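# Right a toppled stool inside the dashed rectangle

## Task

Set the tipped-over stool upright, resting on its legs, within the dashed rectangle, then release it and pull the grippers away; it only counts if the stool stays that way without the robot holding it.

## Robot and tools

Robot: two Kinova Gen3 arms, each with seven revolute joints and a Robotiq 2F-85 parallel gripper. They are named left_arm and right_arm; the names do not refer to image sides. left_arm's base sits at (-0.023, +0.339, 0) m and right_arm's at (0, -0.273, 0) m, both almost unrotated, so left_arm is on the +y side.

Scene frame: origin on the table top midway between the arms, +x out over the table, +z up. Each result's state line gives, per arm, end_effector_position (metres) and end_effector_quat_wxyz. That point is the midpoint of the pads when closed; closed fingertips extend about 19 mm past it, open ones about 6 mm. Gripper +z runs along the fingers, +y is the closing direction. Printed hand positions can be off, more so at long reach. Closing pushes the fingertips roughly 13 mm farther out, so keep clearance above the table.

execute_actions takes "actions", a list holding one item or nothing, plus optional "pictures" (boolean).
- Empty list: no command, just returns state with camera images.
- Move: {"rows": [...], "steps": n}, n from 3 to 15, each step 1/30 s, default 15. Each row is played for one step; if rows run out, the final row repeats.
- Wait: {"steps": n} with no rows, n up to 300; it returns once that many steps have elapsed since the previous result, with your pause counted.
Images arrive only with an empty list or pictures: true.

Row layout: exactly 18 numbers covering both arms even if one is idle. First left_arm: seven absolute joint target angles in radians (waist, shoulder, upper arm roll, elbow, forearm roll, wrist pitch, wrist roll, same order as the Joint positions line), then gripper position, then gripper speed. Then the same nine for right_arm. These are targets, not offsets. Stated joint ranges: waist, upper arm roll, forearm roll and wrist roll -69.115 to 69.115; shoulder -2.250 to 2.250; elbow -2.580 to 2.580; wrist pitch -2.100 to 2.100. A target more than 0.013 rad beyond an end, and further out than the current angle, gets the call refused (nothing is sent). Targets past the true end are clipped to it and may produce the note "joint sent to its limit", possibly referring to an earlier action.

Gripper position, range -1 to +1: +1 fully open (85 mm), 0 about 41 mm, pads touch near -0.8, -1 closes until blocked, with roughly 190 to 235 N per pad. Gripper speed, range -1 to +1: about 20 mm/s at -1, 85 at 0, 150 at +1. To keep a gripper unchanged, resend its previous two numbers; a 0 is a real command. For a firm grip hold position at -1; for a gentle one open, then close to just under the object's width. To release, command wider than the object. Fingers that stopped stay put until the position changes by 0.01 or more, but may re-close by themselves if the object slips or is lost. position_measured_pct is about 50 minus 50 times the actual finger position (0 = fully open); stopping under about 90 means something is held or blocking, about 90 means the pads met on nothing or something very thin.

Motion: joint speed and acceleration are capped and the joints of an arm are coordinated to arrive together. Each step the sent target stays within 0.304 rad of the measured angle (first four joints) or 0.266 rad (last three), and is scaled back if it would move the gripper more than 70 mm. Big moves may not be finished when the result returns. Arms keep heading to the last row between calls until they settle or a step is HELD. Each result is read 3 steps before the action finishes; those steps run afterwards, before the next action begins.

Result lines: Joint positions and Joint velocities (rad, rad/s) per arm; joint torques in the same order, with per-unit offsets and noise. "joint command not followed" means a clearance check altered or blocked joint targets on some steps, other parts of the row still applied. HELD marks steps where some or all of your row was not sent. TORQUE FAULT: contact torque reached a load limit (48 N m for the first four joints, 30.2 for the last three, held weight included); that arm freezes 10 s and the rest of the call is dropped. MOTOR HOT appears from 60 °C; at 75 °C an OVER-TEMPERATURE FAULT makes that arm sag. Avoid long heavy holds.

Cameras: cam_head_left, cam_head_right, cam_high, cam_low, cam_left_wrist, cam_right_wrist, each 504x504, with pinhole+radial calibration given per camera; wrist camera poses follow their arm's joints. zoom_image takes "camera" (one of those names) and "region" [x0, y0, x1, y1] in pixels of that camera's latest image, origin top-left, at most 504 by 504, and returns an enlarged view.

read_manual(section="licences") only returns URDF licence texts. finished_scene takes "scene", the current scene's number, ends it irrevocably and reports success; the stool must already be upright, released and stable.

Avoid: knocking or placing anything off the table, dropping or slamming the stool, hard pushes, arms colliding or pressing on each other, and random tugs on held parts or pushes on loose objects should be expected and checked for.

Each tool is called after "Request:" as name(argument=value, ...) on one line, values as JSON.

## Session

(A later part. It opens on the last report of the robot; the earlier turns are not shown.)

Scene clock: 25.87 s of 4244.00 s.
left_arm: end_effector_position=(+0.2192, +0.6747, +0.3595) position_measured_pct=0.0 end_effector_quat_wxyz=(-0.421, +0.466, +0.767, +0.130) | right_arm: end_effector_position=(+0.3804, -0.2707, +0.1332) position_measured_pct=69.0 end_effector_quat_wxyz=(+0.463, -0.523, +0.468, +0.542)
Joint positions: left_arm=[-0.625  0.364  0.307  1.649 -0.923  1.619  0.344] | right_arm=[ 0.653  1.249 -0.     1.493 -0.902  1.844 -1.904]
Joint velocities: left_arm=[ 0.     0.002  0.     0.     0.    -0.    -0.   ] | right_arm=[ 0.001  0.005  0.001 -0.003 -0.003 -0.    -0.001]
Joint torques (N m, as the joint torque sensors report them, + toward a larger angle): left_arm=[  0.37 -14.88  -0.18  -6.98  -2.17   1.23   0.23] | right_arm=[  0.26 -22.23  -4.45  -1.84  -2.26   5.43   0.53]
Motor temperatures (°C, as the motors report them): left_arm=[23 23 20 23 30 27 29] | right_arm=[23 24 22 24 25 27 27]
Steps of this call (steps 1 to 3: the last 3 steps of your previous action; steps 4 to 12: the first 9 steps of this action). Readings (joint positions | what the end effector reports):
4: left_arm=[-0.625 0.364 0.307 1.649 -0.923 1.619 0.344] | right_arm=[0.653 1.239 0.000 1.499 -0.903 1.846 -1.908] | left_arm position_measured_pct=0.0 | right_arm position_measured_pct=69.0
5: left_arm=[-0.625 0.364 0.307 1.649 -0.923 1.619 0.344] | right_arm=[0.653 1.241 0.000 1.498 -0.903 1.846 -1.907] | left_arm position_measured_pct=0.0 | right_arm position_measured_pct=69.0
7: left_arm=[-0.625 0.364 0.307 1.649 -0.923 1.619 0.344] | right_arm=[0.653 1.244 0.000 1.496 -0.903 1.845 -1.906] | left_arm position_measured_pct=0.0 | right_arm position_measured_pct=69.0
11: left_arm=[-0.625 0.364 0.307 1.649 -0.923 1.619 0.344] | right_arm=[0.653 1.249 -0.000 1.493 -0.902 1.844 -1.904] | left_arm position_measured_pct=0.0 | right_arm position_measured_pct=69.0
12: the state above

Request:
execute_actions(actions=[])

Scene clock: 26.23 s of 4244.00 s.
left_arm: end_effector_position=(+0.2192, +0.6747, +0.3595) position_measured_pct=0.0 end_effector_quat_wxyz=(-0.421, +0.466, +0.767, +0.130) | right_arm: end_effector_position=(+0.3804, -0.2707, +0.1329) position_measured_pct=69.0 end_effector_quat_wxyz=(+0.463, -0.523, +0.468, +0.542)
Joint positions: left_arm=[-0.625  0.364  0.307  1.649 -0.923  1.619  0.344] | right_arm=[ 0.653  1.25   0.     1.493 -0.902  1.844 -1.904]
Joint velocities: left_arm=[ 0.001  0.001  0.001 -0.    -0.001 -0.002 -0.001] | right_arm=[ 0.    -0.001  0.002  0.     0.001 -0.002  0.   ]
Joint torques (N m, as the joint torque sensors report them, + toward a larger angle): left_arm=[  0.46 -15.2   -0.07  -6.99  -2.13   1.29   0.09] | right_arm=[  0.77 -22.49  -4.32  -1.7   -1.87   5.03   0.35]
Motor temperatures (°C, as the motors report them): left_arm=[23 23 20 23 30 27 29] | right_arm=[23 24 22 24 25 27 27]
Kept back: nothing.
Steps of this call (steps 1 to 3: the last 3 steps of your previous action; steps 4 to 11: the robot went on to your last target). Readings (joint positions | what the end effector reports):
1: left_arm=[-0.625 0.364 0.307 1.649 -0.923 1.619 0.344] | right_arm=[0.653 1.250 -0.000 1.493 -0.902 1.844 -1.904] | left_arm position_measured_pct=0.0 | right_arm position_measured_pct=69.0
2: left_arm=[-0.625 0.364 0.307 1.649 -0.923 1.619 0.344] | right_arm=[0.653 1.250 -0.000 1.493 -0.902 1.844 -1.904] | left_arm position_measured_pct=0.0 | right_arm position_measured_pct=69.0
4: left_arm=[-0.625 0.364 0.307 1.649 -0.923 1.619 0.344] | right_arm=[0.653 1.250 -0.000 1.493 -0.902 1.844 -1.904] | left_arm position_measured_pct=0.0 | right_arm position_measured_pct=69.0
8: left_arm=[-0.625 0.364 0.307 1.649 -0.923 1.619 0.344] | right_arm=[0.653 1.250 -0.000 1.493 -0.902 1.844 -1.904] | left_arm position_measured_pct=0.0 | right_arm position_measured_pct=69.0
11: the state above
camera_calibration (this result's frames):
cam_left_wrist: T_world_to_cam=[[0.83007, 0.535252, -0.156492, -0.494662], [0.212651, -0.563229, -0.798469, 0.678989], [-0.515523, 0.629507, -0.581341, 0.0397329], [0, 0, 0, 1]] pos_world=[0.286699, 0.622183, 0.487839]
cam_right_wrist: T_world_to_cam=[[-0.982215, -0.176715, 0.0634535, 0.317097], [0.061232, 0.0180012, 0.997961, -0.0935187], [-0.177497, 0.984098, -0.00686044, 0.478854], [0, 0, 0, 1]] pos_world=[0.402178, -0.41352, 0.0764923]

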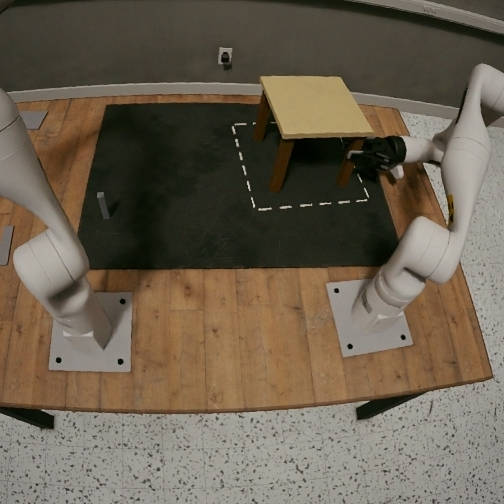

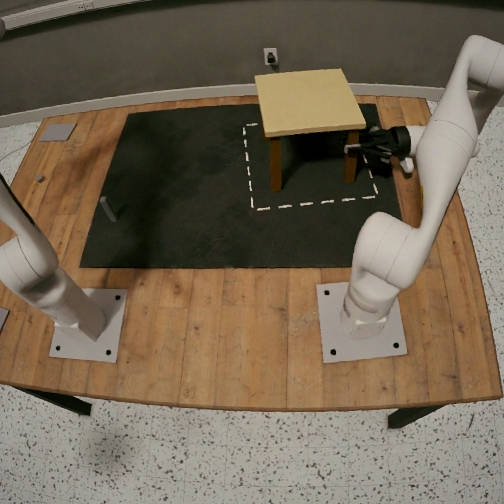

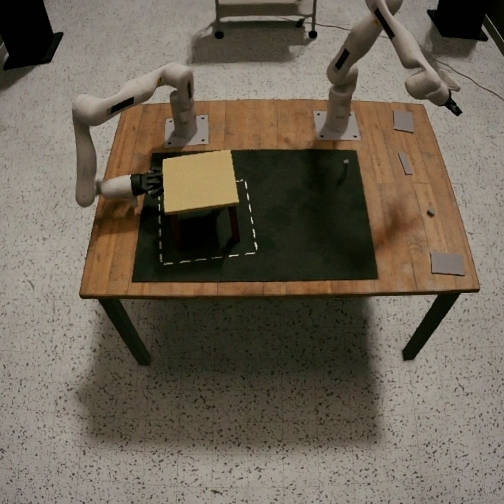

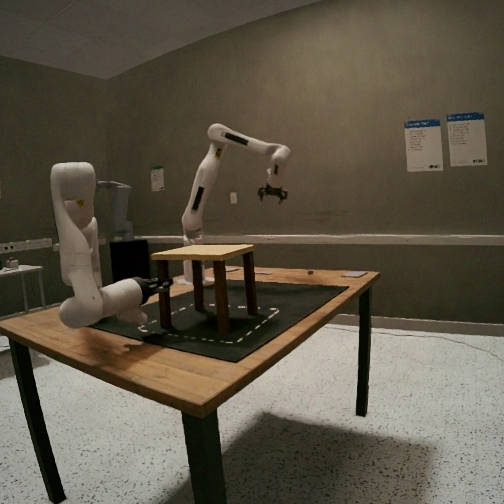

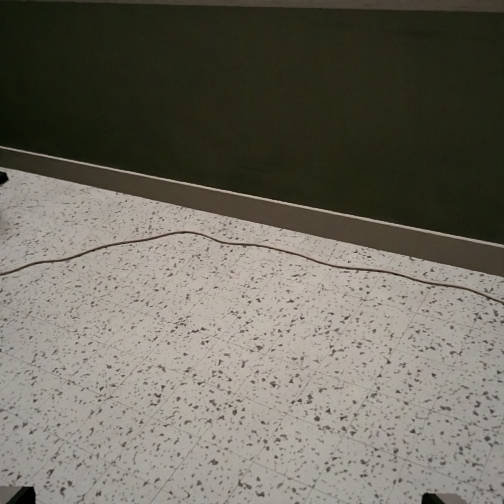

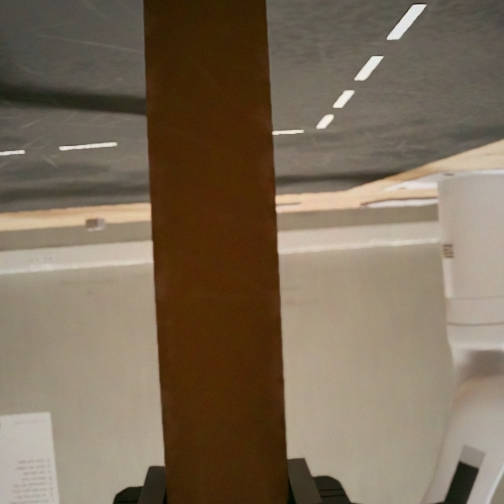

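Request:
execute_actions(actions=[{"rows": [[-0.625,0.364,0.307,1.649,-0.923,1.619,0.344,1,0,0.6526,1.2514,0,1.4923,-0.9021,1.8435,-1.9037,-1,0],[-0.625,0.364,0.307,1.649,-0.923,1.619,0.344,1,0,0.6526,1.2527,0,1.4916,-0.9019,1.8431,-1.9032,-1,0],[-0.625,0.364,0.307,1.649,-0.923,1.619,0.344,1,0,0.6526,1.2541,0,1.4909,-0.9018,1.8428,-1.9027,-1,0],[-0.625,0.364,0.307,1.649,-0.923,1.619,0.344,1,0,0.6526,1.2554,0,1.4902,-0.9016,1.8424,-1.9022,-1,0],[-0.625,0.364,0.307,1.649,-0.923,1.619,0.344,1,0,0.6526,1.2567,0,1.4895,-0.9015,1.8420,-1.9017,-1,0]], "steps": 10}])

Scene clock: 27.80 s of 4244.00 s.
left_arm: end_effector_position=(+0.2192, +0.6747, +0.3595) position_measured_pct=0.0 end_effector_quat_wxyz=(-0.421, +0.466, +0.767, +0.130) | right_arm: end_effector_position=(+0.3800, -0.2711, +0.1318) position_measured_pct=69.0 end_effector_quat_wxyz=(+0.463, -0.522, +0.467, +0.543)
Joint positions: left_arm=[-0.625  0.364  0.307  1.649 -0.923  1.619  0.344] | right_arm=[ 0.653  1.254 -0.     1.49  -0.901  1.845 -1.902]
Joint velocities: left_arm=[-0.    -0.001 -0.001  0.001  0.     0.001  0.   ] | right_arm=[ 0.002 -0.003  0.002  0.002  0.004 -0.002 -0.002]
Joint torques (N m, as the joint torque sensors report them, + toward a larger angle): left_arm=[  0.33 -15.17  -0.09  -7.02  -2.11   1.27   0.13] | right_arm=[ -0.53 -17.64  -1.75  -2.57  -1.18   1.     0.21]
Motor temperatures (°C, as the motors report them): left_arm=[23 23 20 23 30 27 29] | right_arm=[23 24 22 24 25 27 27]
Steps of this call (steps 1 to 15: the robot went on to your last target; steps 16 to 40: nothing new was sent; steps 41 to 47: the first 7 steps of this action). Readings (joint positions | what the end effector reports):
41: left_arm=[-0.625 0.364 0.307 1.649 -0.923 1.619 0.344] | right_arm=[0.653 1.250 0.000 1.493 -0.902 1.844 -1.904] | left_arm position_measured_pct=0.0 | right_arm position_measured_pct=69.0
42: left_arm=[-0.625 0.364 0.307 1.649 -0.923 1.619 0.344] | right_arm=[0.653 1.251 0.000 1.492 -0.901 1.844 -1.903] | left_arm position_measured_pct=0.0 | right_arm position_measured_pct=69.0
44: left_arm=[-0.625 0.364 0.307 1.649 -0.923 1.619 0.344] | right_arm=[0.653 1.253 -0.000 1.491 -0.901 1.845 -1.902] | left_arm position_measured_pct=0.0 | right_arm position_measured_pct=69.0
47: the state above

Request:
execute_actions(actions=[{"rows": [[-0.625,0.364,0.307,1.649,-0.923,1.619,0.344,1,0,0.6526,1.2535,0,1.4912,-0.9018,1.8440,-1.9029,-1,0],[-0.625,0.364,0.307,1.649,-0.923,1.619,0.344,1,0,0.6526,1.2535,0,1.4912,-0.9018,1.8440,-1.9029,-1,0],[-0.625,0.364,0.307,1.649,-0.923,1.619,0.344,1,0,0.6526,1.2535,0,1.4912,-0.9018,1.8440,-1.9029,0.5,-0.3]], "steps": 15}], pictures=true)

Scene clock: 28.30 s of 4244.00 s.
left_arm: end_effector_position=(+0.2192, +0.6747, +0.3595) position_measured_pct=0.0 end_effector_quat_wxyz=(-0.421, +0.466, +0.767, +0.130) | right_arm: end_effector_position=(+0.3803, -0.2707, +0.1317) position_measured_pct=52.4 end_effector_quat_wxyz=(+0.463, -0.522, +0.467, +0.543)
Joint positions: left_arm=[-0.625  0.364  0.307  1.649 -0.923  1.619  0.344] | right_arm=[ 0.653  1.253 -0.     1.491 -0.902  1.844 -1.903]
Joint velocities: left_arm=[-0.     0.002  0.    -0.001  0.001  0.     0.   ] | right_arm=[-0.001  0.001  0.    -0.    -0.001 -0.    -0.   ]
Joint torques (N m, as the joint torque sensors report them, + toward a larger angle): left_arm=[  0.26 -15.05   0.14  -6.92  -2.05   1.22   0.13] | right_arm=[  0.57 -20.04  -2.02  -2.67  -1.05   2.62  -0.26]
Motor temperatures (°C, as the motors report them): left_arm=[23 23 20 23 30 27 29] | right_arm=[23 24 22 24 25 27 27]
Steps of this call (steps 1 to 3: the last 3 steps of your previous action; steps 4 to 15: the first 12 steps of this action). Readings (joint positions | what the end effector reports):
4: left_arm=[-0.625 0.364 0.307 1.649 -0.923 1.619 0.344] | right_arm=[0.653 1.253 -0.000 1.491 -0.901 1.845 -1.902] | left_arm position_measured_pct=0.0 | right_arm position_measured_pct=69.0
5: left_arm=[-0.625 0.364 0.307 1.649 -0.923 1.619 0.344] | right_arm=[0.653 1.252 0.000 1.491 -0.901 1.844 -1.903] | left_arm position_measured_pct=0.0 | right_arm position_measured_pct=69.0
7: left_arm=[-0.625 0.364 0.307 1.649 -0.923 1.619 0.344] | right_arm=[0.653 1.252 0.000 1.492 -0.901 1.844 -1.903] | left_arm position_measured_pct=0.0 | right_arm position_measured_pct=69.0
11: left_arm=[-0.625 0.364 0.307 1.649 -0.923 1.619 0.344] | right_arm=[0.653 1.253 -0.000 1.491 -0.902 1.844 -1.903] | left_arm position_measured_pct=0.0 | right_arm position_measured_pct=61.1
15: the state above
camera_calibration (this result's frames):
cam_left_wrist: T_world_to_cam=[[0.83007, 0.535252, -0.156492, -0.494662], [0.212651, -0.563229, -0.798469, 0.678989], [-0.515523, 0.629507, -0.581341, 0.0397327], [0, 0, 0, 1]] pos_world=[0.2867, 0.622183, 0.487839]
cam_right_wrist: T_world_to_cam=[[-0.982166, -0.176915, 0.0636411, 0.317011], [0.0616294, 0.0168483, 0.997957, -0.0927353], [-0.177625, 0.984082, -0.00564471, 0.478699], [0, 0, 0, 1]] pos_world=[0.402102, -0.413433, 0.075073]

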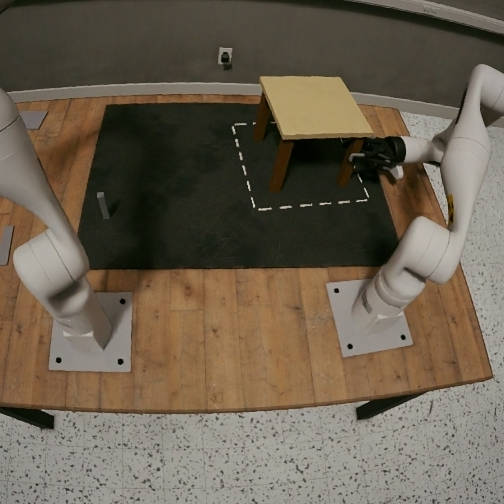

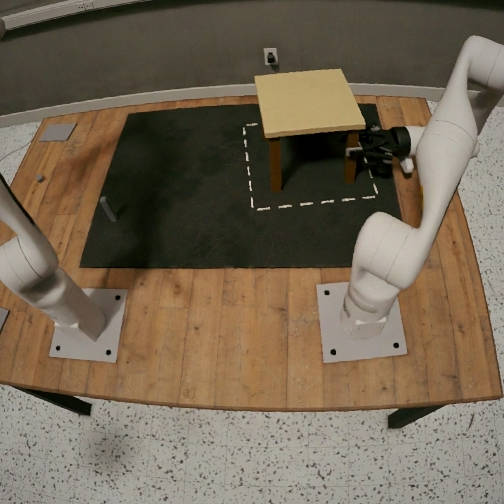

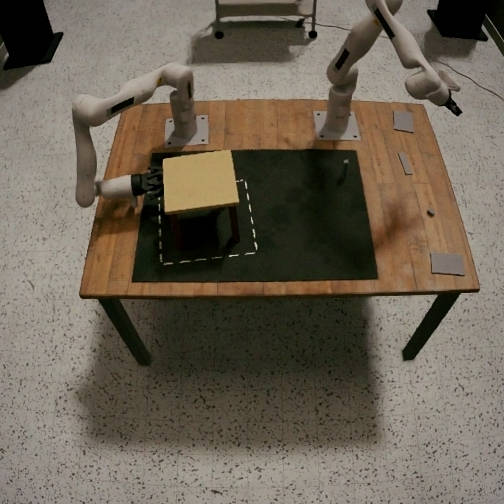

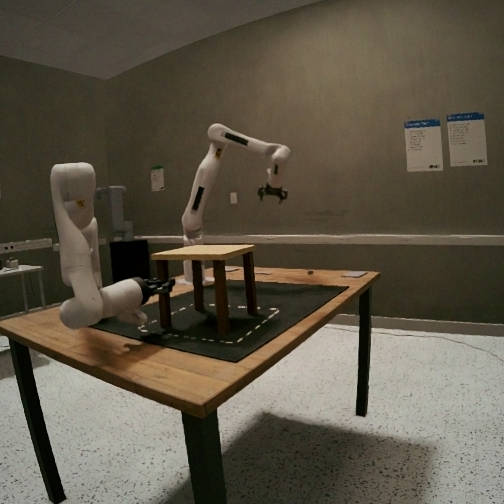

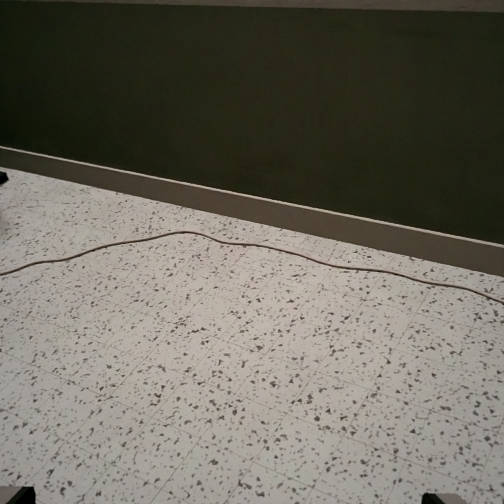

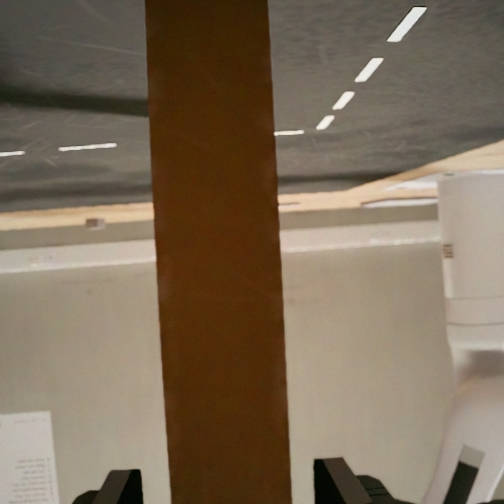

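Request:
execute_actions(actions=[{"rows": [[-0.625,0.364,0.307,1.649,-0.923,1.619,0.344,1,0,0.6550,1.2535,0,1.4858,-0.9004,1.8473,-1.9054,0.5,-0.3],[-0.625,0.364,0.307,1.649,-0.923,1.619,0.344,1,0,0.6590,1.2535,0,1.4769,-0.8982,1.8529,-1.9095,0.5,-0.3],[-0.625,0.364,0.307,1.649,-0.923,1.619,0.344,1,0,0.6647,1.2535,0,1.4643,-0.8950,1.8607,-1.9154,0.5,-0.3],[-0.625,0.364,0.307,1.649,-0.923,1.619,0.344,1,0,0.6719,1.2535,0,1.4482,-0.8909,1.8708,-1.9228,0.5,-0.3],[-0.625,0.364,0.307,1.649,-0.923,1.619,0.344,1,0,0.6800,1.2535,0,1.4303,-0.8864,1.8819,-1.9312,0.5,-0.3],[-0.625,0.364,0.307,1.649,-0.923,1.619,0.344,1,0,0.6889,1.2535,0,1.4106,-0.8814,1.8942,-1.9403,0.5,-0.3],[-0.625,0.364,0.307,1.649,-0.923,1.619,0.344,1,0,0.6977,1.2535,0,1.3908,-0.8764,1.9064,-1.9494,0.5,-0.3],[-0.625,0.364,0.307,1.649,-0.923,1.619,0.344,1,0,0.7066,1.2535,0,1.3711,-0.8714,1.9187,-1.9586,0.5,-0.3],[-0.625,0.364,0.307,1.649,-0.923,1.619,0.344,1,0,0.7155,1.2535,0,1.3514,-0.8665,1.9310,-1.9677,0.5,-0.3],[-0.625,0.364,0.307,1.649,-0.923,1.619,0.344,1,0,0.7260,1.2535,0,1.3335,-0.8619,1.9421,-1.9760,0.5,-0.3],[-0.625,0.364,0.307,1.649,-0.923,1.619,0.344,1,0,0.7390,1.2500,0,1.3210,-0.8588,1.9499,-1.9818,0.5,-0.3],[-0.625,0.364,0.307,1.649,-0.923,1.619,0.344,1,0,0.7540,1.2430,0,1.3120,-0.8565,1.9555,-1.9860,0.5,-0.3],[-0.625,0.364,0.307,1.649,-0.923,1.619,0.344,1,0,0.7710,1.2320,0,1.3120,-0.8565,1.9555,-1.9860,0.5,-0.3],[-0.625,0.364,0.307,1.649,-0.923,1.619,0.344,1,0,0.7900,1.2170,0,1.3120,-0.8565,1.9555,-1.9860,0.5,-0.3],[-0.625,0.364,0.307,1.649,-0.923,1.619,0.344,1,0,0.8100,1.1990,0,1.3120,-0.8565,1.9555,-1.9860,0.5,-0.3]], "steps": 15}])

Request:
execute_actions(actions=[{"rows": [[-0.625,0.364,0.307,1.649,-0.923,1.619,0.344,1,0,0.831,1.178,0,1.3120,-0.8565,1.9555,-1.9860,0.5,-0.3],[-0.625,0.364,0.307,1.649,-0.923,1.619,0.344,1,0,0.852,1.155,0,1.3120,-0.8565,1.9555,-1.9860,0.5,-0.3],[-0.625,0.364,0.307,1.649,-0.923,1.619,0.344,1,0,0.873,1.131,0,1.3120,-0.8565,1.9555,-1.9860,0.5,-0.3],[-0.625,0.364,0.307,1.649,-0.923,1.619,0.344,1,0,0.894,1.107,0,1.3120,-0.8565,1.9555,-1.9860,0.5,-0.3],[-0.625,0.364,0.307,1.649,-0.923,1.619,0.344,1,0,0.914,1.084,0,1.3120,-0.8565,1.9555,-1.9860,0.5,-0.3],[-0.625,0.364,0.307,1.649,-0.923,1.619,0.344,1,0,0.933,1.062,0,1.3120,-0.8565,1.9555,-1.9860,0.5,-0.3],[-0.625,0.364,0.307,1.649,-0.923,1.619,0.344,1,0,0.950,1.042,0,1.3120,-0.8565,1.9555,-1.9860,0.5,-0.3],[-0.625,0.364,0.307,1.649,-0.923,1.619,0.344,1,0,0.965,1.025,0,1.3120,-0.8565,1.9555,-1.9860,0.5,-0.3],[-0.625,0.364,0.307,1.649,-0.923,1.619,0.344,1,0,0.978,1.011,0,1.3120,-0.8565,1.9555,-1.9860,0.5,-0.3],[-0.625,0.364,0.307,1.649,-0.923,1.619,0.344,1,0,0.988,1.001,0,1.3120,-0.8565,1.9555,-1.9860,0.5,-0.3],[-0.625,0.364,0.307,1.649,-0.923,1.619,0.344,1,0,0.995,0.994,0,1.3120,-0.8565,1.9555,-1.9860,0.5,-0.3],[-0.625,0.364,0.307,1.649,-0.923,1.619,0.344,1,0,1.000,0.990,0,1.3120,-0.8565,1.9555,-1.9860,0.5,-0.3]], "steps": 15}], pictures=true)

Scene clock: 30.60 s of 4244.00 s.
left_arm: end_effector_position=(+0.2192, +0.6747, +0.3595) position_measured_pct=0.0 end_effector_quat_wxyz=(-0.421, +0.466, +0.767, +0.130) | right_arm: end_effector_position=(+0.3918, -0.3231, +0.1441) position_measured_pct=25.0 end_effector_quat_wxyz=(+0.466, -0.534, +0.467, +0.528)
Joint positions: left_arm=[-0.625  0.364  0.307  1.649 -0.923  1.619  0.344] | right_arm=[ 0.722  1.253 -0.001  1.348 -0.866  1.933 -1.969]
Joint velocities: left_arm=[ 0.002  0.     0.    -0.    -0.001  0.001 -0.001] | right_arm=[ 0.37  -0.031 -0.01  -0.479  0.122  0.302 -0.228]
Joint torques (N m, as the joint torque sensors report them, + toward a larger angle): left_arm=[  0.38 -15.1    0.    -7.07  -2.01   1.12   0.26] | right_arm=[  2.36 -21.4   -0.72  -3.45  -1.26   2.43  -0.24]
Motor temperatures (°C, as the motors report them): left_arm=[23 23 20 23 30 27 29] | right_arm=[23 24 22 24 25 27 27]
Steps of this call (steps 1 to 3: the last 3 steps of your previous action; steps 4 to 15: the robot went on to your last target; steps 16 to 57: nothing new was sent; steps 58 to 69: the first 12 steps of this action). Readings (joint positions | what the end effector reports):
58: left_arm=[-0.625 0.364 0.307 1.649 -0.923 1.619 0.344] | right_arm=[0.653 1.254 -0.000 1.490 -0.902 1.844 -1.903] | left_arm position_measured_pct=0.0 | right_arm position_measured_pct=25.0
59: left_arm=[-0.625 0.364 0.307 1.649 -0.923 1.619 0.344] | right_arm=[0.655 1.254 -0.000 1.487 -0.901 1.847 -1.905] | left_arm position_measured_pct=0.0 | right_arm position_measured_pct=25.0
61: left_arm=[-0.625 0.364 0.307 1.649 -0.923 1.619 0.344] | right_arm=[0.662 1.254 -0.001 1.472 -0.897 1.855 -1.911] | left_arm position_measured_pct=0.0 | right_arm position_measured_pct=25.0
65: left_arm=[-0.625 0.364 0.307 1.649 -0.923 1.619 0.344] | right_arm=[0.686 1.254 -0.000 1.418 -0.883 1.889 -1.937] | left_arm position_measured_pct=0.0 | right_arm position_measured_pct=25.0
69: the state above

Scene clock: 31.10 s of 4244.00 s.
left_arm: end_effector_position=(+0.2192, +0.6747, +0.3595) position_measured_pct=0.0 end_effector_quat_wxyz=(-0.421, +0.466, +0.767, +0.130) | right_arm: end_effector_position=(+0.3813, -0.4454, +0.2339) position_measured_pct=25.0 end_effector_quat_wxyz=(+0.515, -0.559, +0.530, +0.377)
Joint positions: left_arm=[-0.625  0.364  0.307  1.649 -0.923  1.619  0.344] | right_arm=[ 0.976  1.014  0.001  1.311 -0.857  1.956 -1.986]
Joint velocities: left_arm=[ 0.001 -0.001  0.001  0.001  0.     0.    -0.   ] | right_arm=[ 0.369 -0.379  0.006 -0.007 -0.     0.004 -0.   ]
Joint torques (N m, as the joint torque sensors report them, + toward a larger angle): left_arm=[  0.32 -15.09  -0.16  -7.28  -2.05   1.29   0.28] | right_arm=[ -1.74 -18.13  -2.28  -3.97  -1.48   1.59  -0.21]
Motor temperatures (°C, as the motors report them): left_arm=[23 24 20 23 30 27 29] | right_arm=[23 24 22 24 25 27 27]
Steps of this call (steps 1 to 3: the last 3 steps of your previous action; steps 4 to 15: the first 12 steps of this action). Readings (joint positions | what the end effector reports):
4: left_arm=[-0.625 0.364 0.307 1.649 -0.923 1.619 0.344] | right_arm=[0.783 1.221 -0.000 1.315 -0.856 1.954 -1.986] | left_arm position_measured_pct=0.0 | right_arm position_measured_pct=25.0
5: left_arm=[-0.625 0.364 0.307 1.649 -0.923 1.619 0.344] | right_arm=[0.801 1.204 -0.000 1.314 -0.856 1.955 -1.986] | left_arm position_measured_pct=0.0 | right_arm position_measured_pct=25.0
7: left_arm=[-0.625 0.364 0.307 1.649 -0.923 1.619 0.344] | right_arm=[0.837 1.167 -0.000 1.313 -0.857 1.955 -1.986] | left_arm position_measured_pct=0.0 | right_arm position_measured_pct=25.0
11: left_arm=[-0.625 0.364 0.307 1.649 -0.923 1.619 0.344] | right_arm=[0.913 1.084 0.000 1.312 -0.857 1.955 -1.986] | left_arm position_measured_pct=0.0 | right_arm position_measured_pct=25.0
15: the state above
camera_calibration (this result's frames):
cam_left_wrist: T_world_to_cam=[[0.83007, 0.535252, -0.156492, -0.494662], [0.212651, -0.563229, -0.798469, 0.678989], [-0.515523, 0.629507, -0.581341, 0.0397328], [0, 0, 0, 1]] pos_world=[0.286699, 0.622183, 0.487839]
cam_right_wrist: T_world_to_cam=[[-0.990117, 0.0580459, -0.127665, 0.433063], [-0.111607, 0.225097, 0.967923, -0.0260589], [0.0849209, 0.972606, -0.216394, 0.595429], [0, 0, 0, 1]] pos_world=[0.375311, -0.598389, 0.209357]

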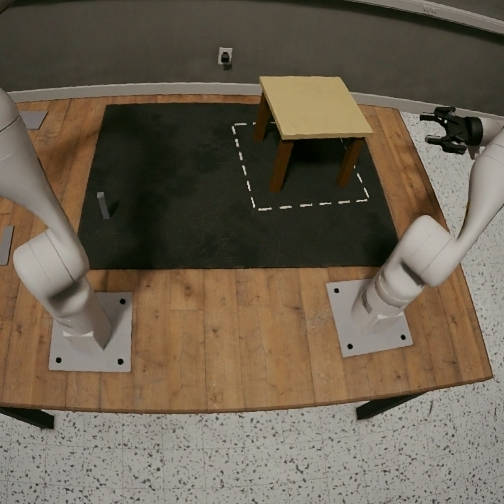

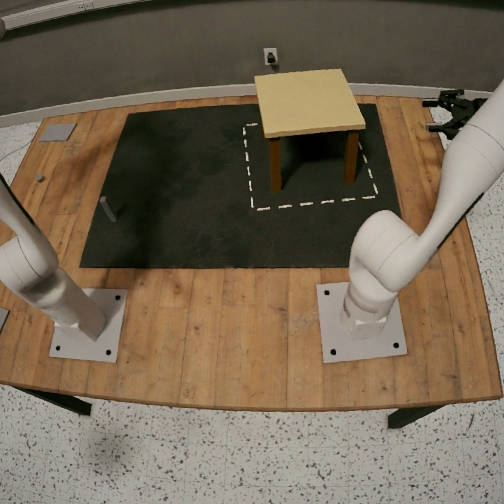

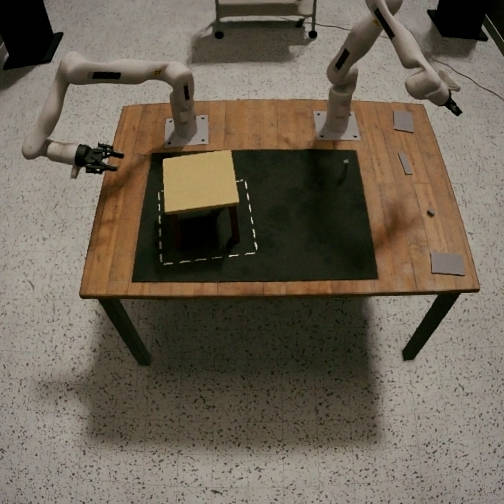

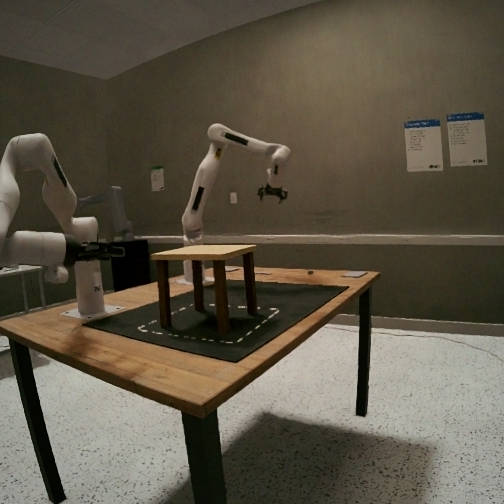

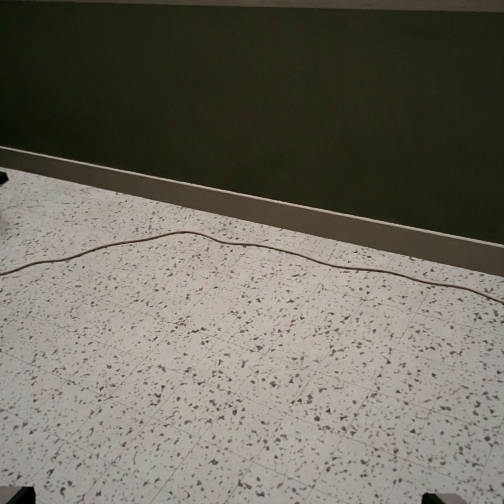

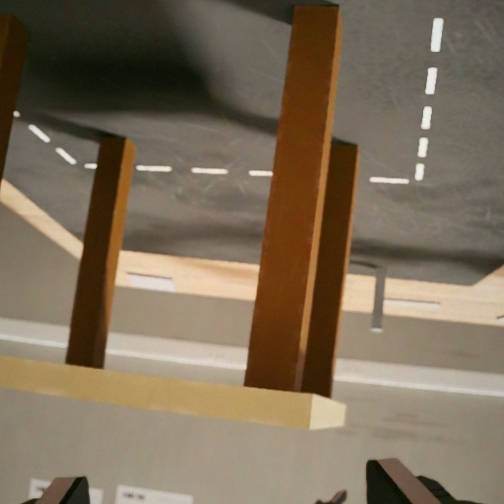

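The stool stands inside the rectangle and the arm is clear.

Request:
finished_scene(scene=1)

The scene is finished: the task was done.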